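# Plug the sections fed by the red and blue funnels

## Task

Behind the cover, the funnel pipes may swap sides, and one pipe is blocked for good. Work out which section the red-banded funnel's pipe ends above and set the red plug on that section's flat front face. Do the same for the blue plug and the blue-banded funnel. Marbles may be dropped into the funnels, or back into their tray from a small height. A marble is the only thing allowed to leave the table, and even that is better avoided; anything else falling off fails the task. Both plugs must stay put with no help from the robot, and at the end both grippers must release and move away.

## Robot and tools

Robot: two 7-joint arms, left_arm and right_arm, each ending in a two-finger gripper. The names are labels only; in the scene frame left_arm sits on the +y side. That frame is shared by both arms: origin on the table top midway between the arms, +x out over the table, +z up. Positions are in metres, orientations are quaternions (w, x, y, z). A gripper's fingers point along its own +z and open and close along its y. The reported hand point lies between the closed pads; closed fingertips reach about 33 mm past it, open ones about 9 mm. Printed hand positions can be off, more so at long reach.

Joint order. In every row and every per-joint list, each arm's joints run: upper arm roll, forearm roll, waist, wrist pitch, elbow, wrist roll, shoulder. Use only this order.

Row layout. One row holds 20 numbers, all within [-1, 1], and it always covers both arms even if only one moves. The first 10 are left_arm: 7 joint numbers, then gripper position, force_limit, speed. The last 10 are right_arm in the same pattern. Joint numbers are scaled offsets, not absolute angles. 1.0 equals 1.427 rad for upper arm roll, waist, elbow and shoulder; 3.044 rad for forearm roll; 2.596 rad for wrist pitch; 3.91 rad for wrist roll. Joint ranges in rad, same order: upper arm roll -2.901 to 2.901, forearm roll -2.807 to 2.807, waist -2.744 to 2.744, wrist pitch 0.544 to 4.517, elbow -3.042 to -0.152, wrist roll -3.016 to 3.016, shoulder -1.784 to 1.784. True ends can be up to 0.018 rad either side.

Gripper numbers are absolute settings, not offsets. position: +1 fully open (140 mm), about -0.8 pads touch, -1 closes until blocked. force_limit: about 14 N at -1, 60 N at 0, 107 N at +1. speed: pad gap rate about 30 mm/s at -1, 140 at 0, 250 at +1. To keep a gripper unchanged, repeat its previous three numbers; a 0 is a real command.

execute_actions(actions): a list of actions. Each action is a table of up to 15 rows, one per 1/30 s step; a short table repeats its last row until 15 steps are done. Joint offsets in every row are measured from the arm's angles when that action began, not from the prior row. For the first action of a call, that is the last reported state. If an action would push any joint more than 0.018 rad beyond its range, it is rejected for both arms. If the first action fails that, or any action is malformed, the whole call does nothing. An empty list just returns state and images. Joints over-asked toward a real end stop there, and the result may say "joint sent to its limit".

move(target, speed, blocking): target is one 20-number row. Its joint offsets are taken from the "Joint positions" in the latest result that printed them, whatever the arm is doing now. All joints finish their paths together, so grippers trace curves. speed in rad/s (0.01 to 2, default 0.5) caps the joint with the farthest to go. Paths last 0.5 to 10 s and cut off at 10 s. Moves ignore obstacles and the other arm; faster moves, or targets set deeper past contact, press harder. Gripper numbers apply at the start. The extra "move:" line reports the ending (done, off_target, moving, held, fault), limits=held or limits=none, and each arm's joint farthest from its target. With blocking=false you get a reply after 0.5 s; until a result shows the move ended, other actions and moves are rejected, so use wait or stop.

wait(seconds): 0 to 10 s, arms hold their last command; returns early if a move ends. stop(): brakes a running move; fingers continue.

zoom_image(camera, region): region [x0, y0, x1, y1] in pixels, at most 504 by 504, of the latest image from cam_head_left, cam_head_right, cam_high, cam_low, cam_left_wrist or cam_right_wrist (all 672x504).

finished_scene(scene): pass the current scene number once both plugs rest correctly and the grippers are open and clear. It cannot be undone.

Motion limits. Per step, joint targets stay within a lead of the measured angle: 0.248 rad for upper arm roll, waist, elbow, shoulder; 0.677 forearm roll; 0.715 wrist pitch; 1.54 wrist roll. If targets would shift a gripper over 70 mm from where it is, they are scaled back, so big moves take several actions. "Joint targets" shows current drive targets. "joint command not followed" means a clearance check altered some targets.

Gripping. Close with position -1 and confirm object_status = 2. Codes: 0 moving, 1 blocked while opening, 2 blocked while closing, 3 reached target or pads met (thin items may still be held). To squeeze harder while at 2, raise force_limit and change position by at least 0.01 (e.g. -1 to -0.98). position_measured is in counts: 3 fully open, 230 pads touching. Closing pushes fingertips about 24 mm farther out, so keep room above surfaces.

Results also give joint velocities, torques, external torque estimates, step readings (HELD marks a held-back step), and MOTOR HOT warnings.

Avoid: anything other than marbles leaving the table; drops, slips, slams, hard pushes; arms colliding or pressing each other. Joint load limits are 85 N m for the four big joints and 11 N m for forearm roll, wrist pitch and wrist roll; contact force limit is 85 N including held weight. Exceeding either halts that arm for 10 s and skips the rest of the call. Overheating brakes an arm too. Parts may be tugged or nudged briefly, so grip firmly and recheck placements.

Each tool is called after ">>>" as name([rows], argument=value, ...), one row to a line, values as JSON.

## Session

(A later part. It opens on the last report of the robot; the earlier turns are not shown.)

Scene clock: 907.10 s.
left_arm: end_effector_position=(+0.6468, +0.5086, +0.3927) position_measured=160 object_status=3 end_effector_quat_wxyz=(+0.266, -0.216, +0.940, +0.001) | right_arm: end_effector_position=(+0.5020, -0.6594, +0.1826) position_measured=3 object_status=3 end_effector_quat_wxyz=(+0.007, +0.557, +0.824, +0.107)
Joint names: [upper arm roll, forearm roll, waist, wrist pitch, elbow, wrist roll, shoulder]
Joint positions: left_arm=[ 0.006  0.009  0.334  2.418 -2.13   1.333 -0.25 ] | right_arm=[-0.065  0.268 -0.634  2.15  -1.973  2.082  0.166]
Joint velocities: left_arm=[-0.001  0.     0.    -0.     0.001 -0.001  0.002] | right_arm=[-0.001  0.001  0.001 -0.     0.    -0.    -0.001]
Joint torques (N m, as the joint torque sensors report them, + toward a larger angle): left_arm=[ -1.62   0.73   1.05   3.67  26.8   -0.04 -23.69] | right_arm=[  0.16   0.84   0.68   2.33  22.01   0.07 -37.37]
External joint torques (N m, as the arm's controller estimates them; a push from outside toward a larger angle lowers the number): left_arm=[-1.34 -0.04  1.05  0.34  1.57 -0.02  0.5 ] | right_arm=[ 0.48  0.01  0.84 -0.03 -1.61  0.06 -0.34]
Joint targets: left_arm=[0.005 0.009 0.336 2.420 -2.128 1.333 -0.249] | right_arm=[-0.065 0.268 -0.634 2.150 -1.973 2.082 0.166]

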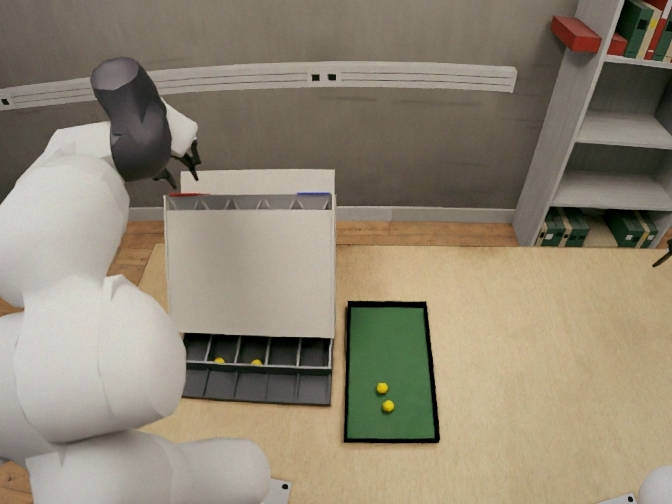

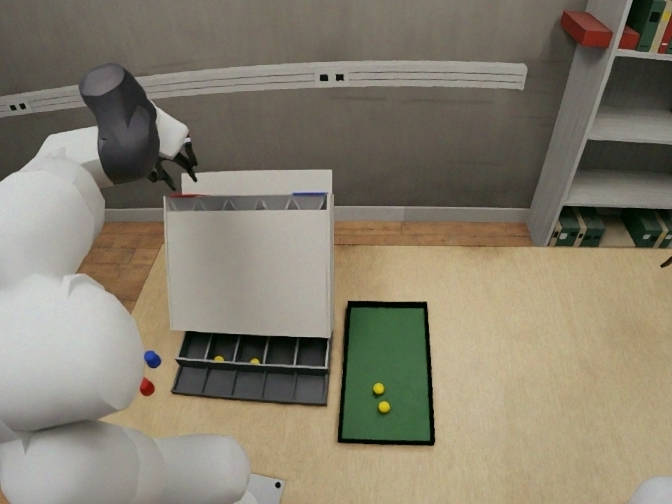

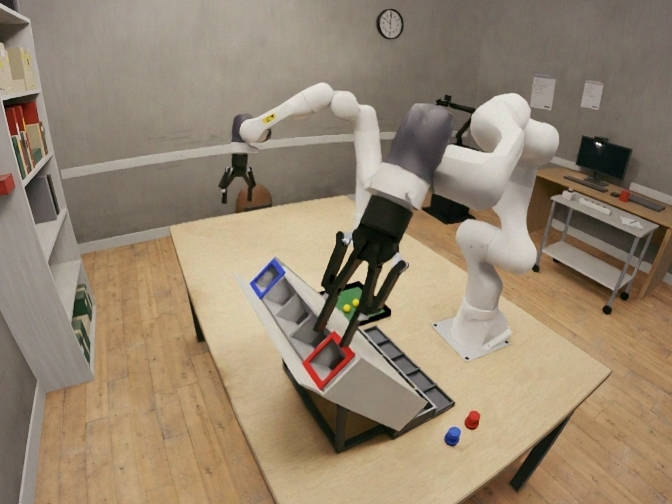

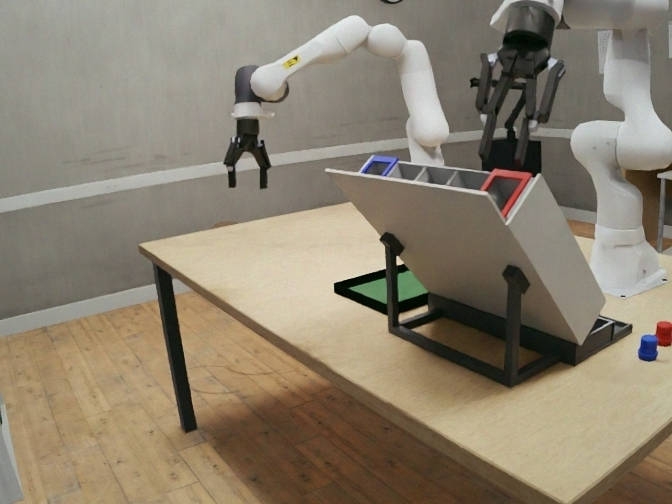

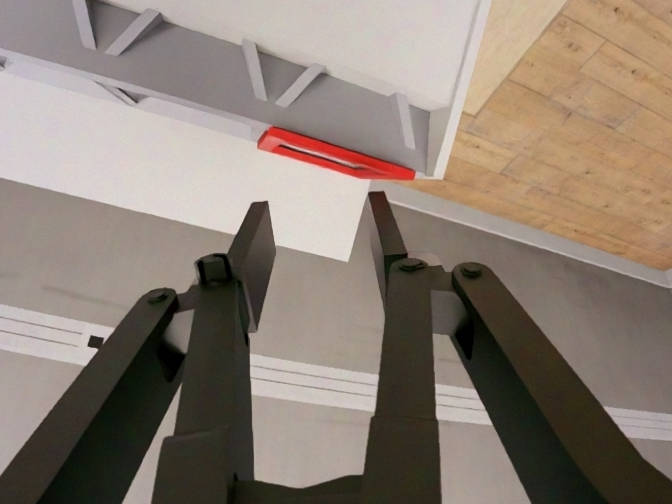

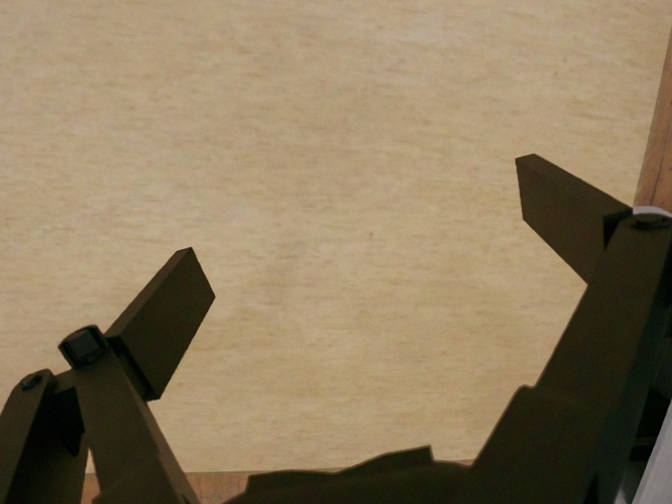

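>>> execute_actions([
  [[0,0,0.0028,-0.0019,0,0.0024,-0.0028,-0.25,0,0.5,0,0,0,0,0,0,0,1,-0.5,0],[0,0,0.0098,-0.0038,-0.0021,0.0089,-0.0091,-0.25,0,0.5,0,0,0,0,0,0,0,1,-0.5,0],[0,0,0.0217,-0.0057,-0.0070,0.0188,-0.0182,-0.25,0,0.5,0,0,0,0,0,0,0,1,-0.5,0],[0,0,0.0378,-0.0076,-0.0154,0.0312,-0.0294,-0.25,0,0.5,0,0,0,0,0,0,0,1,-0.5,0],[0,0,0.0561,-0.0094,-0.0266,0.0452,-0.0420,-0.25,0,0.5,0,0,0,0,0,0,0,1,-0.5,0],[0,0,0.0750,-0.0113,-0.0399,0.0601,-0.0547,-0.25,0,0.5,0,0,0,0,0,0,0,1,-0.5,0],[0,0,0.0939,-0.0132,-0.0547,0.0750,-0.0673,-0.25,0,0.5,0,0,0,0,0,0,0,1,-0.5,0],[0,0,0.1121,-0.0151,-0.0701,0.0890,-0.0792,-0.25,0,0.5,0,0,0,0,0,0,0,1,-0.5,0],[0,0,0.1296,-0.0170,-0.0862,0.1014,-0.0904,-0.25,0,0.5,0,0,0,0,0,0,0,1,-0.5,0],[0,0,0.1458,-0.0189,-0.1023,0.1113,-0.1002,-0.25,0,0.5,0,0,0,0,0,0,0,1,-0.5,0],[0,0,0.1605,-0.0208,-0.1184,0.1178,-0.1079,-0.25,0,0.5,0,0,0,0,0,0,0,1,-0.5,0],[0,0,0.1738,-0.0227,-0.1345,0.1202,-0.1135,-0.25,0,0.5,0,0,0,0,0,0,0,1,-0.5,0],[0,0,0.1857,-0.0245,-0.1507,0.1202,-0.1170,-0.25,0,0.5,0,0,0,0,0,0,0,1,-0.5,0],[0,0,0.1969,-0.0264,-0.1668,0.1202,-0.1191,-0.25,0,0.5,0,0,0,0,0,0,0,1,-0.5,0],[0,0,0.2074,-0.0283,-0.1829,0.1202,-0.1191,-0.25,0,0.5,0,0,0,0,0,0,0,1,-0.5,0]],
  [[0,0,0.0357,-0.0103,-0.0533,0.018,-0.0039,-0.25,0,0.5,0,0,0,0,0,0,0,1,-0.5,0],[0,0,0.0463,-0.0122,-0.0694,0.018,-0.0039,-0.25,0,0.5,0,0,0,0,0,0,0,1,-0.5,0],[0,0,0.0568,-0.0141,-0.0855,0.018,-0.0039,-0.25,0,0.5,0,0,0,0,0,0,0,1,-0.5,0],[0,0,0.0673,-0.0159,-0.1016,0.018,-0.0039,-0.25,0,0.5,0,0,0,0,0,0,0,1,-0.5,0],[0,0,0.0778,-0.0178,-0.1177,0.018,-0.0039,-0.25,0,0.5,0,0,0,0,0,0,0,1,-0.5,0],[0,0,0.0883,-0.0197,-0.1338,0.018,-0.0039,-0.25,0,0.5,0,0,0,0,0,0,0,1,-0.5,0],[0,0,0.0988,-0.0216,-0.1500,0.018,-0.0039,-0.25,0,0.5,0,0,0,0,0,0,0,1,-0.5,0],[0,0,0.1093,-0.0232,-0.1661,0.018,-0.0039,-0.25,0,0.5,0,0,0,0,0,0,0,1,-0.5,0],[0,0,0.1189,-0.0240,-0.1808,0.018,-0.0039,-0.25,0,0.5,0,0,0,0,0,0,0,1,-0.5,0],[0,0,0.1268,-0.0240,-0.1927,0.018,-0.0039,-0.25,0,0.5,0,0,0,0,0,0,0,1,-0.5,0],[0,0,0.1329,-0.0236,-0.2018,0.018,-0.0039,-0.25,0,0.5,0,0,0,0,0,0,0,1,-0.5,0],[0,0,0.1373,-0.0228,-0.2081,0.018,-0.0039,-0.25,0,0.5,0,0,0,0,0,0,0,1,-0.5,0],[0,0,0.1399,-0.0221,-0.2116,0.018,-0.0039,-0.25,0,0.5,0,0,0,0,0,0,0,1,-0.5,0],[0,0,0.1409,-0.0217,-0.2130,0.018,-0.0039,-0.25,0,0.5,0,0,0,0,0,0,0,1,-0.5,0],[0,0,0.1409,-0.0217,-0.2130,0.018,-0.0039,-0.25,0,0.5,0,0,0,0,0,0,0,1,-0.5,0]],
])

Scene clock: 1028.10 s.
left_arm: end_effector_position=(+0.3623, +0.6359, +0.1843) position_measured=160 object_status=3 end_effector_quat_wxyz=(+0.048, -0.276, +0.960, +0.021) | right_arm: end_effector_position=(+0.5020, -0.6594, +0.1826) position_measured=3 object_status=3 end_effector_quat_wxyz=(+0.007, +0.557, +0.824, +0.107)
Joint names: [upper arm roll, forearm roll, waist, wrist pitch, elbow, wrist roll, shoulder]
Joint positions: left_arm=[ 0.01   0.009  0.786  2.317 -2.63   1.679 -0.418] | right_arm=[-0.065  0.268 -0.634  2.15  -1.973  2.082  0.166]
Joint velocities: left_arm=[-0.001  0.001  0.099 -0.021 -0.149  0.043 -0.   ] | right_arm=[-0.002  0.002 -0.    -0.001 -0.001 -0.001  0.   ]
Joint torques (N m, as the joint torque sensors report them, + toward a larger angle): left_arm=[ -1.71   0.56   0.36   2.7   23.96   0.24 -17.31] | right_arm=[ -0.01   0.83   0.91   2.29  21.9    0.08 -37.51]
External joint torques (N m, as the arm's controller estimates them; a push from outside toward a larger angle lowers the number): left_arm=[ 0.28 -0.17  1.67 -0.5  -2.2   0.24  1.07] | right_arm=[ 0.23  0.01  1.   -0.04 -1.53  0.07 -0.75]
External joint torques at the end of the 1st action: left_arm=[-1.01 -0.04  0.73 -0.28 -1.35  0.36 -0.6 ] | right_arm=[-0.48  0.03  0.84 -0.02 -1.69  0.07 -0.56]
Joint targets: left_arm=[0.009 0.009 0.794 2.314 -2.639 1.695 -0.420] | right_arm=[-0.065 0.268 -0.634 2.150 -1.973 2.082 0.166]
Step readings (joint positions; steps 1 to 15: 1st action; 16 to 30: 2nd action):
0: left_arm=[0.006 0.009 0.334 2.418 -2.130 1.333 -0.250] | right_arm=[-0.065 0.268 -0.634 2.150 -1.973 2.082 0.166]
1: left_arm=[0.006 0.009 0.334 2.418 -2.130 1.334 -0.250] | right_arm=[-0.065 0.268 -0.634 2.150 -1.973 2.082 0.166]
2: left_arm=[0.005 0.009 0.337 2.416 -2.131 1.337 -0.252] | right_arm=[-0.065 0.268 -0.634 2.150 -1.973 2.082 0.166]
4: left_arm=[0.002 0.009 0.353 2.412 -2.139 1.354 -0.264] | right_arm=[-0.065 0.268 -0.634 2.150 -1.973 2.082 0.166]
8: left_arm=[0.001 0.009 0.435 2.400 -2.189 1.439 -0.324] | right_arm=[-0.065 0.268 -0.634 2.150 -1.973 2.082 0.166]
15: left_arm=[0.009 0.009 0.593 2.371 -2.335 1.625 -0.414] | right_arm=[-0.065 0.268 -0.634 2.150 -1.973 2.082 0.166]
16: left_arm=[0.009 0.009 0.609 2.367 -2.358 1.633 -0.417] | right_arm=[-0.065 0.268 -0.634 2.150 -1.973 2.082 0.166]
17: left_arm=[0.010 0.009 0.625 2.362 -2.380 1.639 -0.419] | right_arm=[-0.065 0.268 -0.634 2.150 -1.973 2.082 0.166]
19: left_arm=[0.010 0.009 0.655 2.353 -2.427 1.650 -0.419] | right_arm=[-0.065 0.268 -0.634 2.150 -1.973 2.082 0.166]
23: left_arm=[0.009 0.009 0.714 2.334 -2.520 1.664 -0.419] | right_arm=[-0.065 0.268 -0.634 2.150 -1.973 2.082 0.166]
30: Joint positions above

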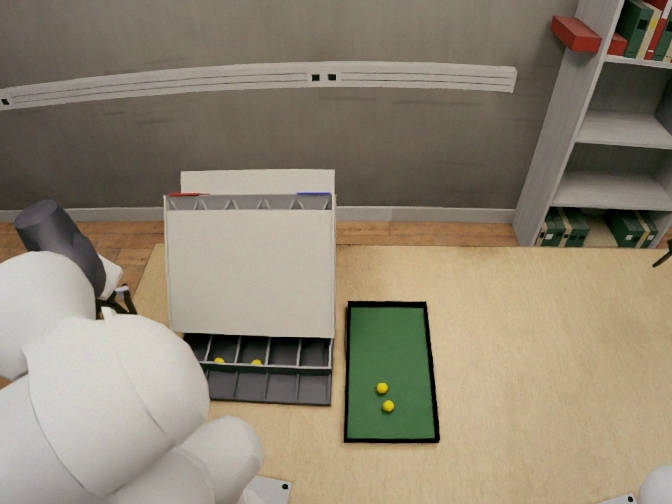

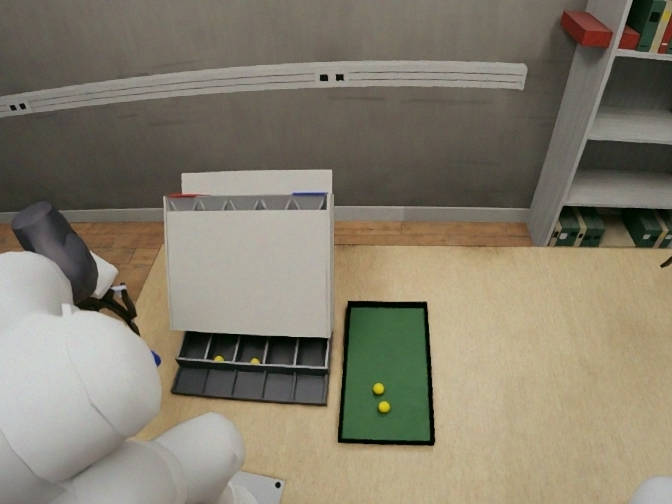

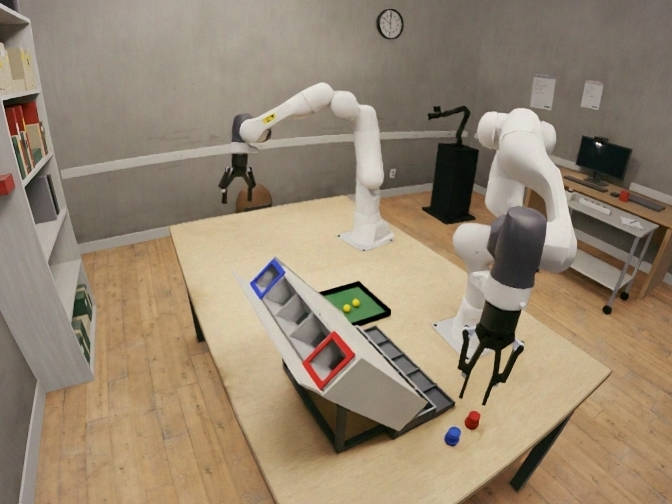

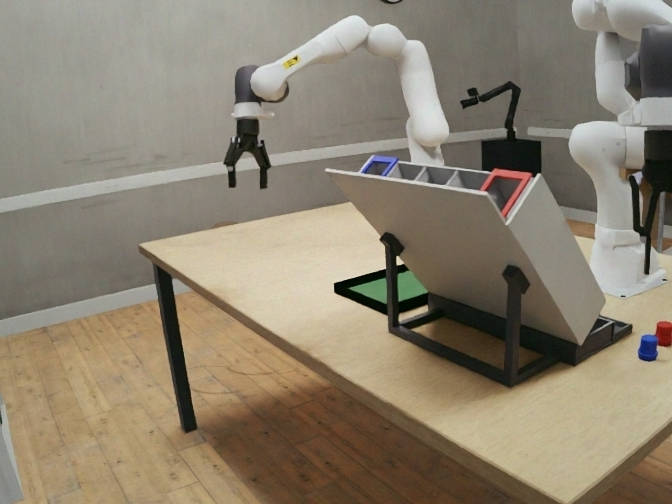

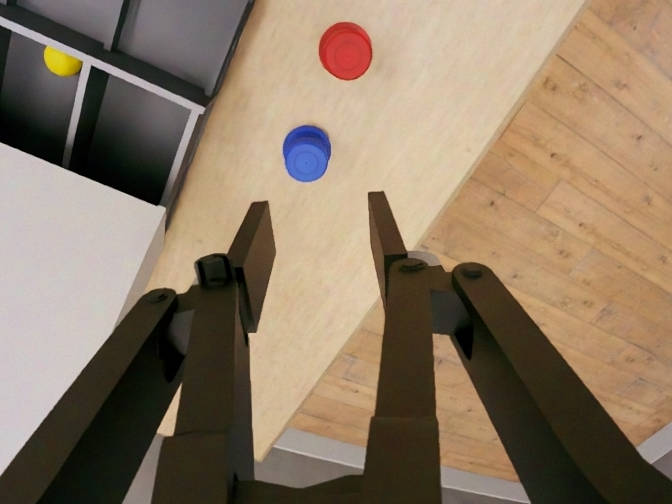

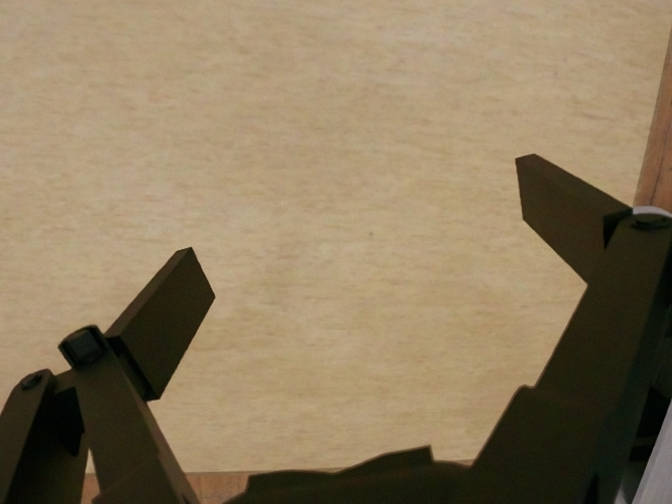

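>>> execute_actions(actions=[])

Scene clock: 1029.77 s.
left_arm: end_effector_position=(+0.3582, +0.6356, +0.1809) position_measured=160 object_status=3 end_effector_quat_wxyz=(+0.044, -0.273, +0.961, +0.020) | right_arm: end_effector_position=(+0.5020, -0.6594, +0.1826) position_measured=3 object_status=3 end_effector_quat_wxyz=(+0.007, +0.557, +0.824, +0.107)
Joint names: [upper arm roll, forearm roll, waist, wrist pitch, elbow, wrist roll, shoulder]
Joint positions: left_arm=[ 0.01   0.009  0.791  2.316 -2.637  1.692 -0.418] | right_arm=[-0.065  0.268 -0.634  2.15  -1.973  2.082  0.166]
Joint velocities: left_arm=[-0.001 -0.001  0.001  0.    -0.001  0.    -0.   ] | right_arm=[ 0.    -0.002 -0.001 -0.    -0.001 -0.001  0.001]
Joint torques (N m, as the joint torque sensors report them, + toward a larger angle): left_arm=[ -1.92   0.59   2.31   2.48  21.91   0.11 -17.06] | right_arm=[ -0.1    0.84   0.57   2.29  22.12  -0.01 -37.66]
External joint torques (N m, as the arm's controller estimates them; a push from outside toward a larger angle lowers the number): left_arm=[-1.46 -0.07  2.28 -0.16 -1.17  0.12 -0.83] | right_arm=[ 0.1   0.01  0.61 -0.05 -1.4  -0.02 -0.78]
Joint targets: left_arm=[0.009 0.009 0.794 2.314 -2.639 1.695 -0.420] | right_arm=[-0.065 0.268 -0.634 2.150 -1.973 2.082 0.166]

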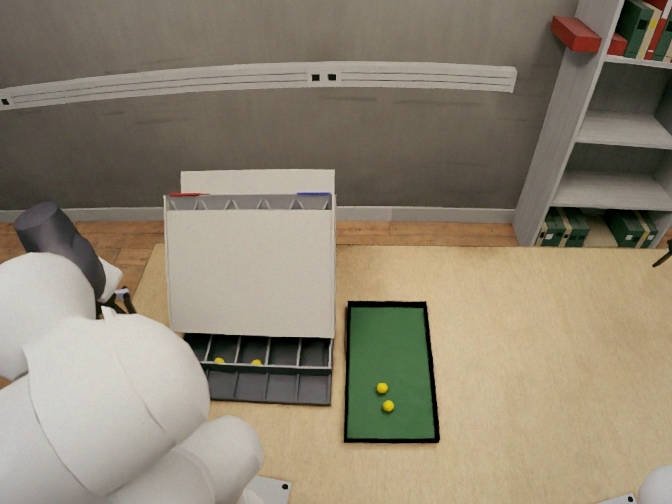

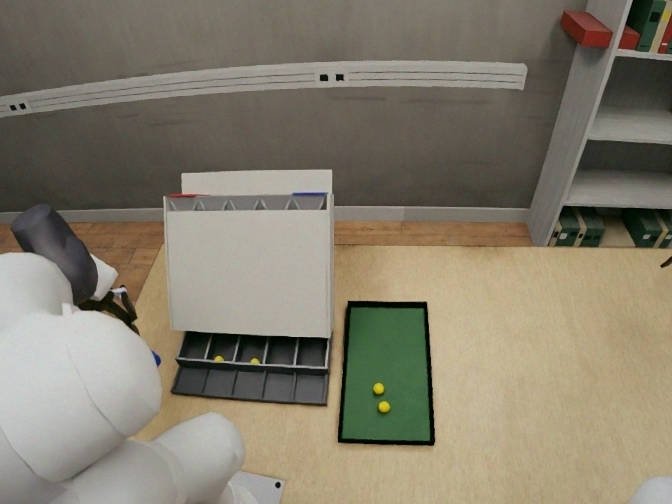

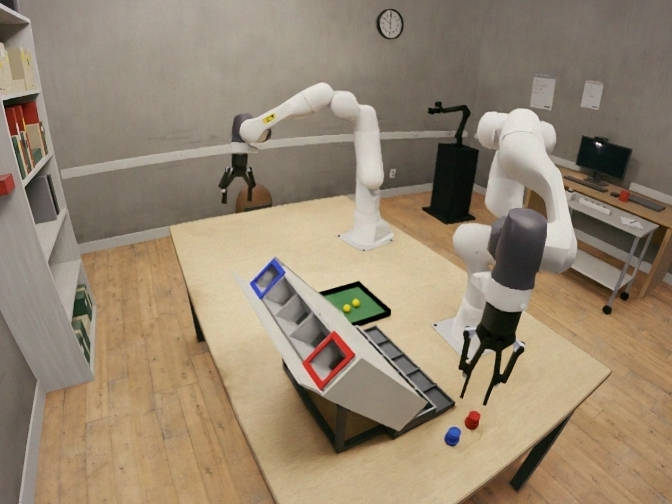

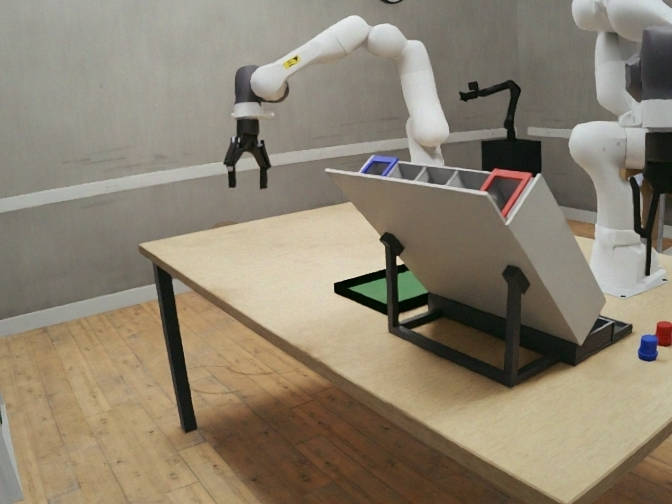

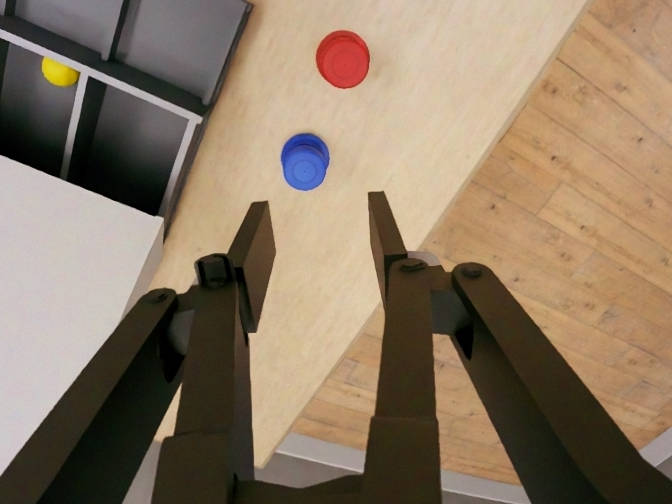

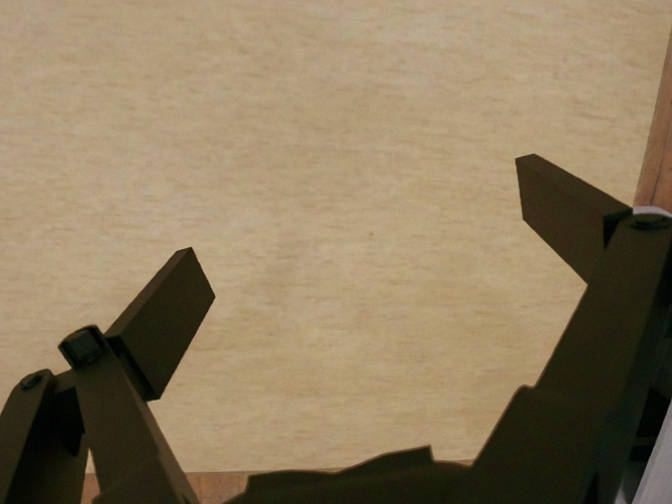

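>>> zoom_image(camera="cam_left_wrist", region=[240, 10, 420, 210])

>>> zoom_image(camera="cam_left_wrist", region=[0, 0, 270, 240])

Region (240, 10, 420, 210) of cam_left_wrist's 672x504 image, scaled by 2.520, with more detail than that image has; it fills the left 454 columns of this view, and the rest is white.

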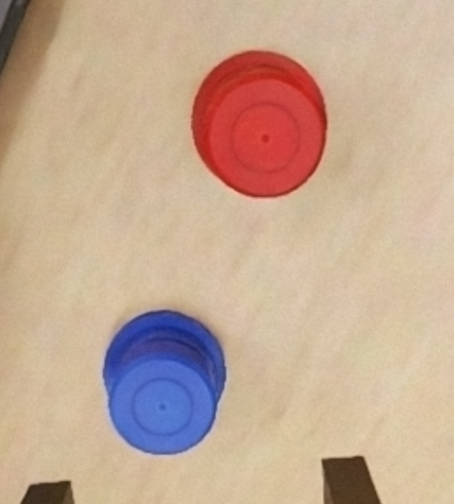

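Region (0, 0, 270, 240) of cam_left_wrist's 672x504 image, scaled by 1.867, with more detail than that image has.

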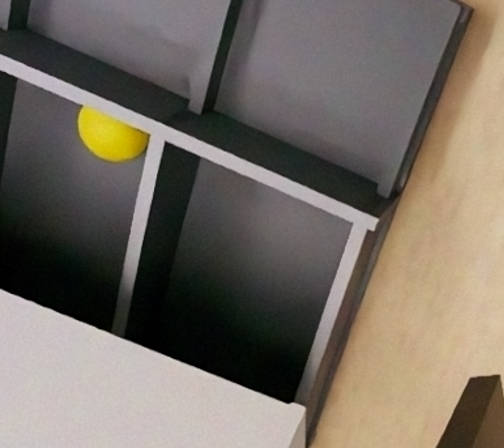

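>>> execute_actions([
  [[0,0,0.0021,0.0055,-0.0032,0,0.0020,-0.15,0,0.5,0,0,0,0,0,0,0,1,-0.5,0],[0,0,0.0058,0.0165,-0.0119,0,0.0075,-0.15,0,0.5,0,0,0,0,0,0,0,1,-0.5,0],[0,0,0.0120,0.0307,-0.0247,0,0.0160,-0.15,0,0.5,0,0,0,0,0,0,0,1,-0.5,0],[0,0,0.0195,0.0461,-0.0402,0,0.0270,-0.15,0,0.5,0,0,0,0,0,0,0,1,-0.5,0],[0,0,0.0277,0.0615,-0.0571,0,0.0399,-0.15,0,0.5,0,0,0,0,0,0,0,1,-0.5,0],[0,0,0.0359,0.0758,-0.0740,0,0.0542,-0.15,0,0.5,0,0,0,0,0,0,0,1,-0.5,0],[0,0,0.0434,0.0889,-0.0896,0,0.0693,-0.15,0,0.5,0,0,0,0,0,0,0,1,-0.5,0],[0,0,0.0496,0.1010,-0.1024,0,0.0847,-0.15,0,0.5,0,0,0,0,0,0,0,1,-0.5,0],[0,0,0.0538,0.1109,-0.1110,0,0.0998,-0.15,0,0.5,0,0,0,0,0,0,0,1,-0.5,0],[0,0,0.0554,0.1186,-0.1142,0,0.1140,-0.15,0,0.5,0,0,0,0,0,0,0,1,-0.5,0],[0,0,0.0554,0.1274,-0.1142,0,0.1270,-0.15,0,0.5,0,0,0,0,0,0,0,1,-0.5,0],[0,0,0.0554,0.1318,-0.1142,0,0.1379,-0.15,0,0.5,0,0,0,0,0,0,0,1,-0.5,0],[0,0,0.0554,0.1318,-0.1142,0,0.1465,-0.15,0,0.5,0,0,0,0,0,0,0,1,-0.5,0],[0,0,0.0554,0.1274,-0.1142,0,0.1520,-0.15,0,0.5,0,0,0,0,0,0,0,1,-0.5,0],[0,0,0.0554,0.1098,-0.1142,0,0.1540,-1,0,-0.3,0,0,0,0,0,0,0,1,-0.5,0]],
])

Scene clock: 1113.00 s.
left_arm: end_effector_position=(+0.3042, +0.6281, +0.0597) position_measured=148 object_status=0 end_effector_quat_wxyz=(+0.001, -0.309, +0.951, +0.002) | right_arm: end_effector_position=(+0.5020, -0.6594, +0.1826) position_measured=3 object_status=3 end_effector_quat_wxyz=(+0.007, +0.557, +0.824, +0.107)
Joint names: [upper arm roll, forearm roll, waist, wrist pitch, elbow, wrist roll, shoulder]
Joint positions: left_arm=[ 0.011  0.009  0.867  2.586 -2.797  1.692 -0.216] | right_arm=[-0.065  0.268 -0.634  2.15  -1.973  2.082  0.166]
Joint velocities: left_arm=[ 0.     0.     0.013  0.068 -0.03   0.001  0.27 ] | right_arm=[-0.001 -0.     0.001 -0.    -0.     0.002  0.001]
Joint torques (N m, as the joint torque sensors report them, + toward a larger angle): left_arm=[ -1.2    0.35   2.01   3.12  18.47  -0.07 -21.3 ] | right_arm=[ -0.08   0.87   0.94   2.29  21.61   0.04 -37.24]
External joint torques (N m, as the arm's controller estimates them; a push from outside toward a larger angle lowers the number): left_arm=[-0.8  -0.08  2.12  0.37 -1.79 -0.07  1.37] | right_arm=[-0.03  0.04  0.81 -0.05 -1.93  0.03 -0.32]
Joint targets: left_arm=[0.010 0.009 0.871 2.601 -2.800 1.692 -0.198] | right_arm=[-0.065 0.268 -0.634 2.150 -1.973 2.082 0.166]
Step readings (joint positions):
0: left_arm=[0.010 0.009 0.792 2.316 -2.637 1.692 -0.418] | right_arm=[-0.065 0.268 -0.634 2.150 -1.973 2.082 0.166]
1: left_arm=[0.010 0.009 0.792 2.318 -2.637 1.692 -0.418] | right_arm=[-0.065 0.268 -0.634 2.150 -1.973 2.082 0.166]
2: left_arm=[0.010 0.009 0.793 2.324 -2.639 1.692 -0.418] | right_arm=[-0.065 0.268 -0.634 2.150 -1.973 2.082 0.166]
4: left_arm=[0.009 0.009 0.801 2.354 -2.656 1.692 -0.409] | right_arm=[-0.065 0.268 -0.634 2.150 -1.973 2.082 0.166]
8: left_arm=[0.009 0.009 0.839 2.453 -2.731 1.692 -0.347] | right_arm=[-0.065 0.268 -0.634 2.150 -1.973 2.082 0.166]
15: Joint positions above

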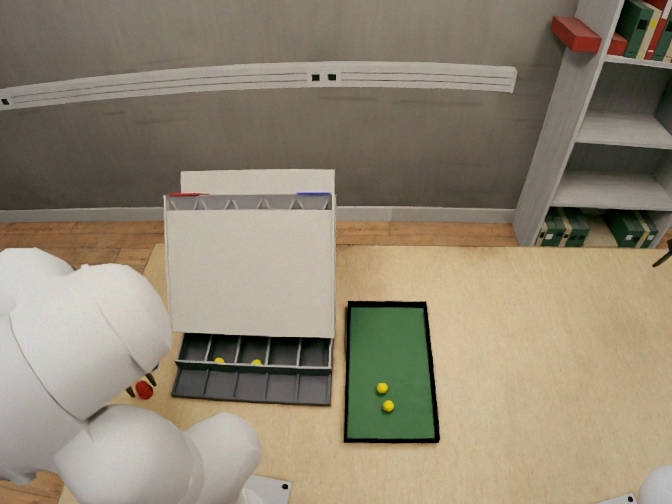

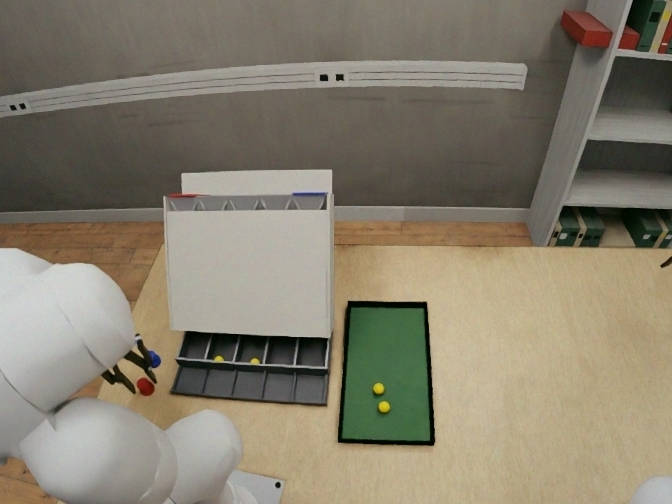

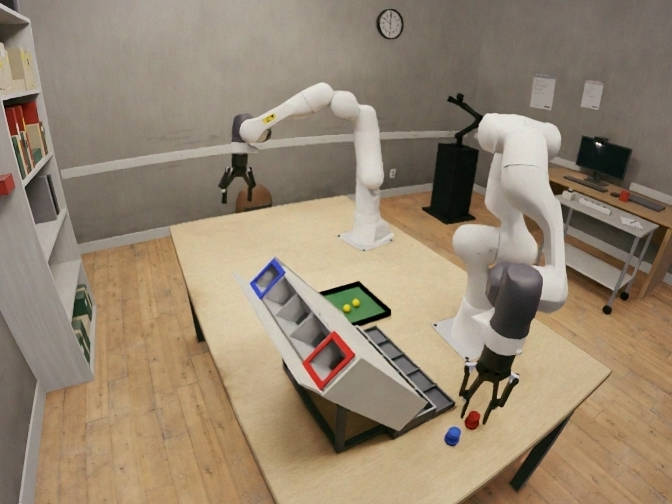

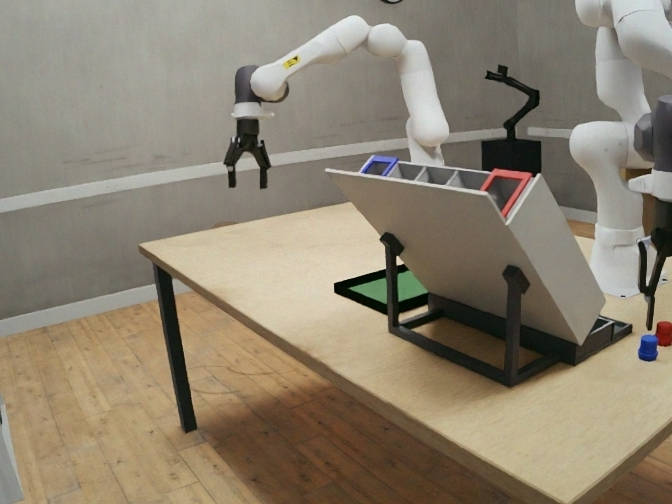

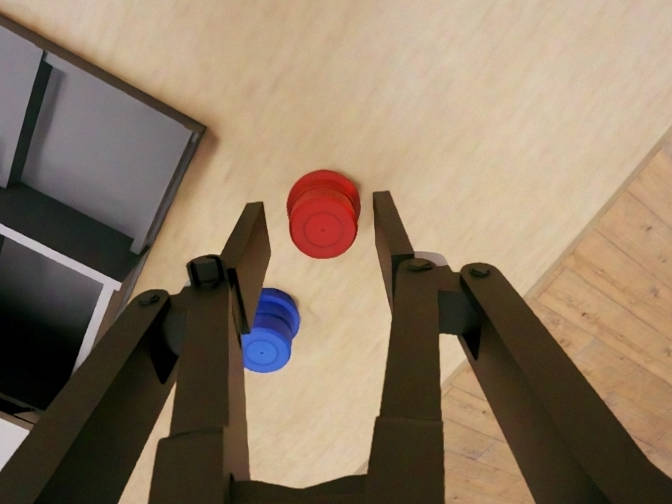

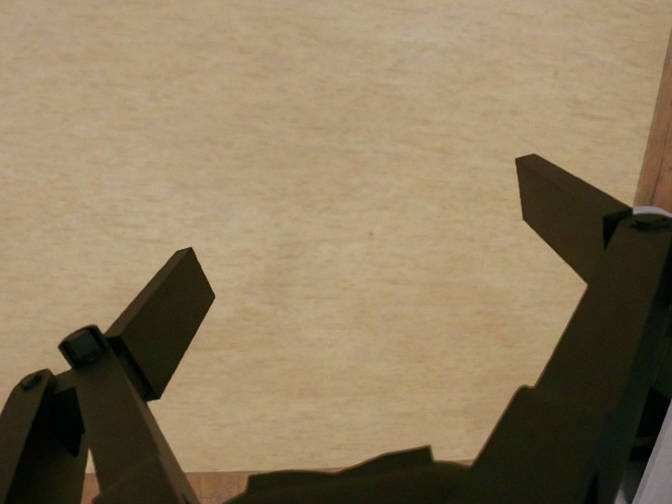

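>>> execute_actions(actions=[])

Scene clock: 1114.03 s.
left_arm: end_effector_position=(+0.3023, +0.6268, +0.0543) position_measured=192 object_status=2 end_effector_quat_wxyz=(-0.002, -0.309, +0.951, +0.001) | right_arm: end_effector_position=(+0.5020, -0.6594, +0.1826) position_measured=3 object_status=3 end_effector_quat_wxyz=(+0.007, +0.557, +0.824, +0.107)
Joint names: [upper arm roll, forearm roll, waist, wrist pitch, elbow, wrist roll, shoulder]
Joint positions: left_arm=[ 0.011  0.009  0.868  2.595 -2.799  1.692 -0.201] | right_arm=[-0.065  0.268 -0.634  2.15  -1.973  2.082  0.166]
Joint velocities: left_arm=[ 0.     0.     0.001  0.     0.    -0.     0.001] | right_arm=[ 0.    -0.002 -0.    -0.001 -0.     0.002 -0.   ]
Joint torques (N m, as the joint torque sensors report them, + toward a larger angle): left_arm=[ -1.25   0.41   1.68   3.3   18.19   0.04 -18.38] | right_arm=[ -0.22   0.88   0.48   2.31  22.01   0.05 -37.94]
External joint torques (N m, as the arm's controller estimates them; a push from outside toward a larger angle lowers the number): left_arm=[-1.04 -0.01  1.66  0.89 -0.21  0.04  0.73] | right_arm=[-0.14  0.05  0.39 -0.02 -1.48  0.04 -1.15]
Joint targets: left_arm=[0.010 0.009 0.871 2.601 -2.800 1.692 -0.198] | right_arm=[-0.065 0.268 -0.634 2.150 -1.973 2.082 0.166]

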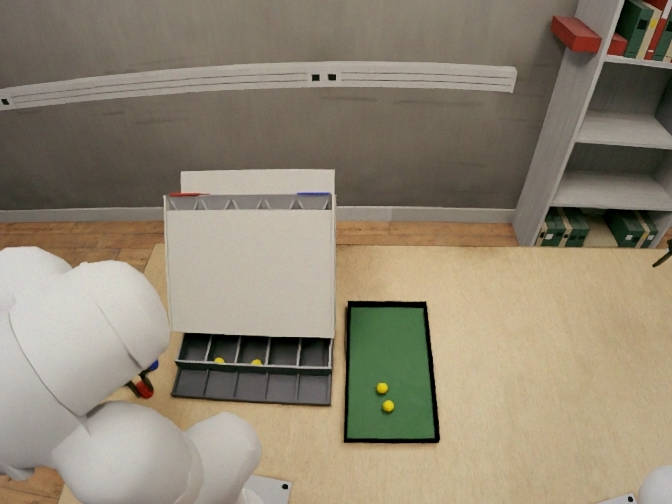

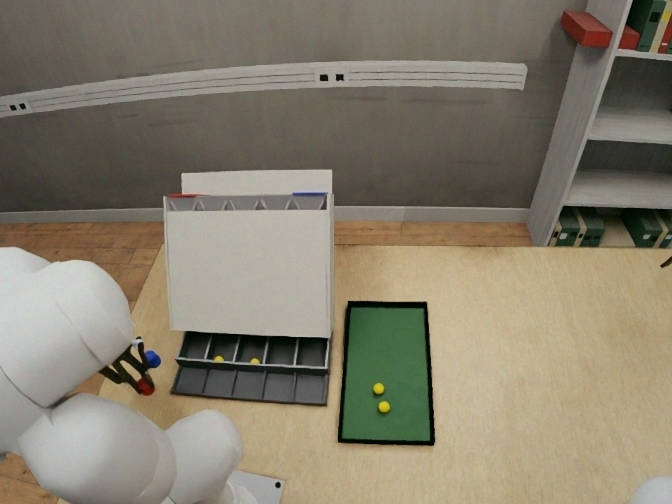

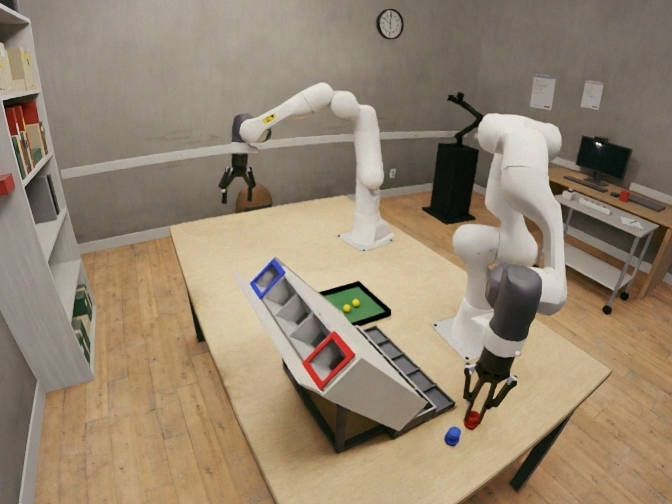

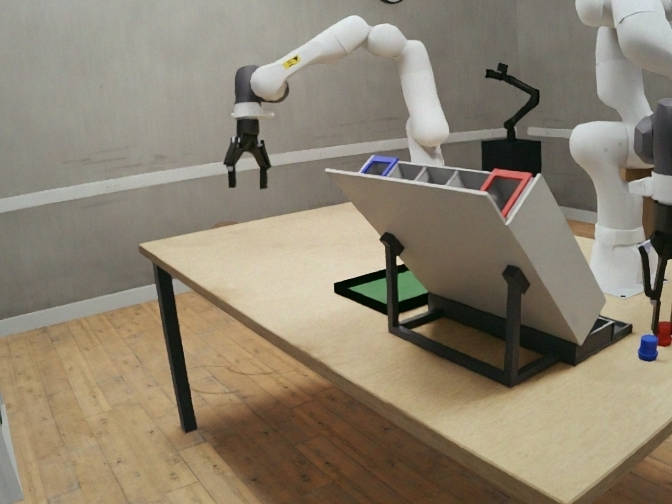

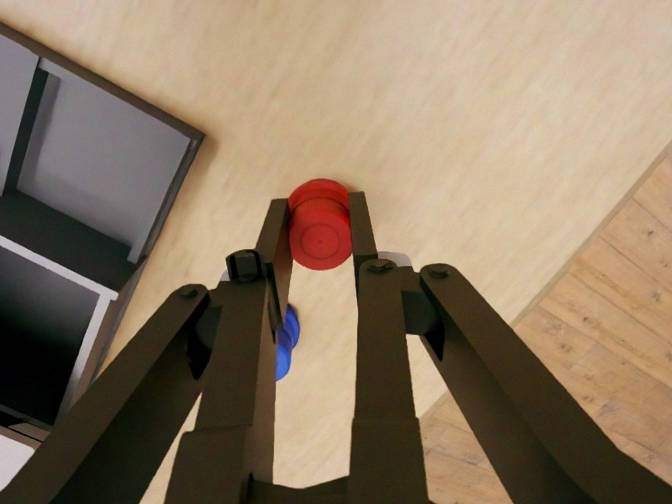

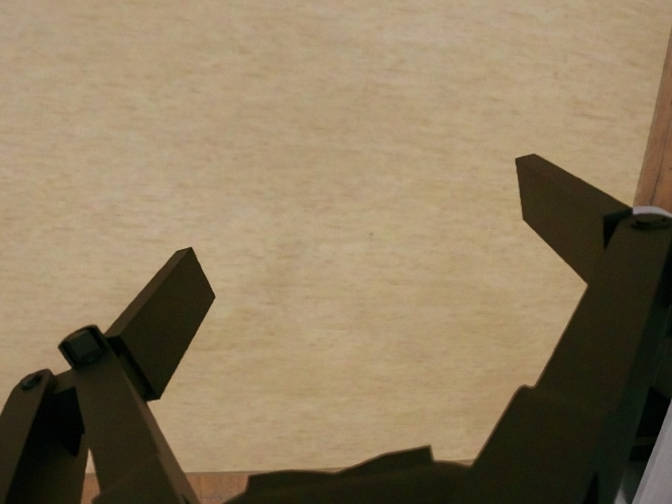

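>>> zoom_image(camera="cam_left_wrist", region=[0, 40, 240, 340])

Region (0, 40, 240, 340) of cam_left_wrist's 672x504 image, scaled by 1.680, with more detail than that image has; it fills the left 403 columns of this view, and the rest is white.

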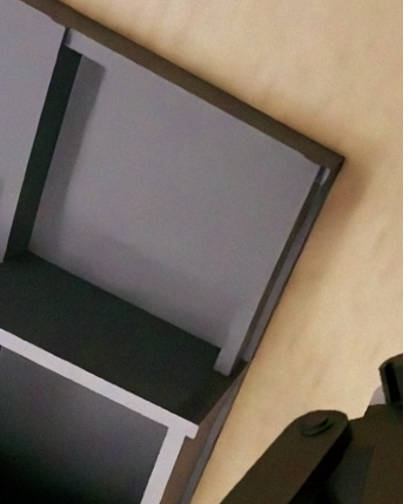

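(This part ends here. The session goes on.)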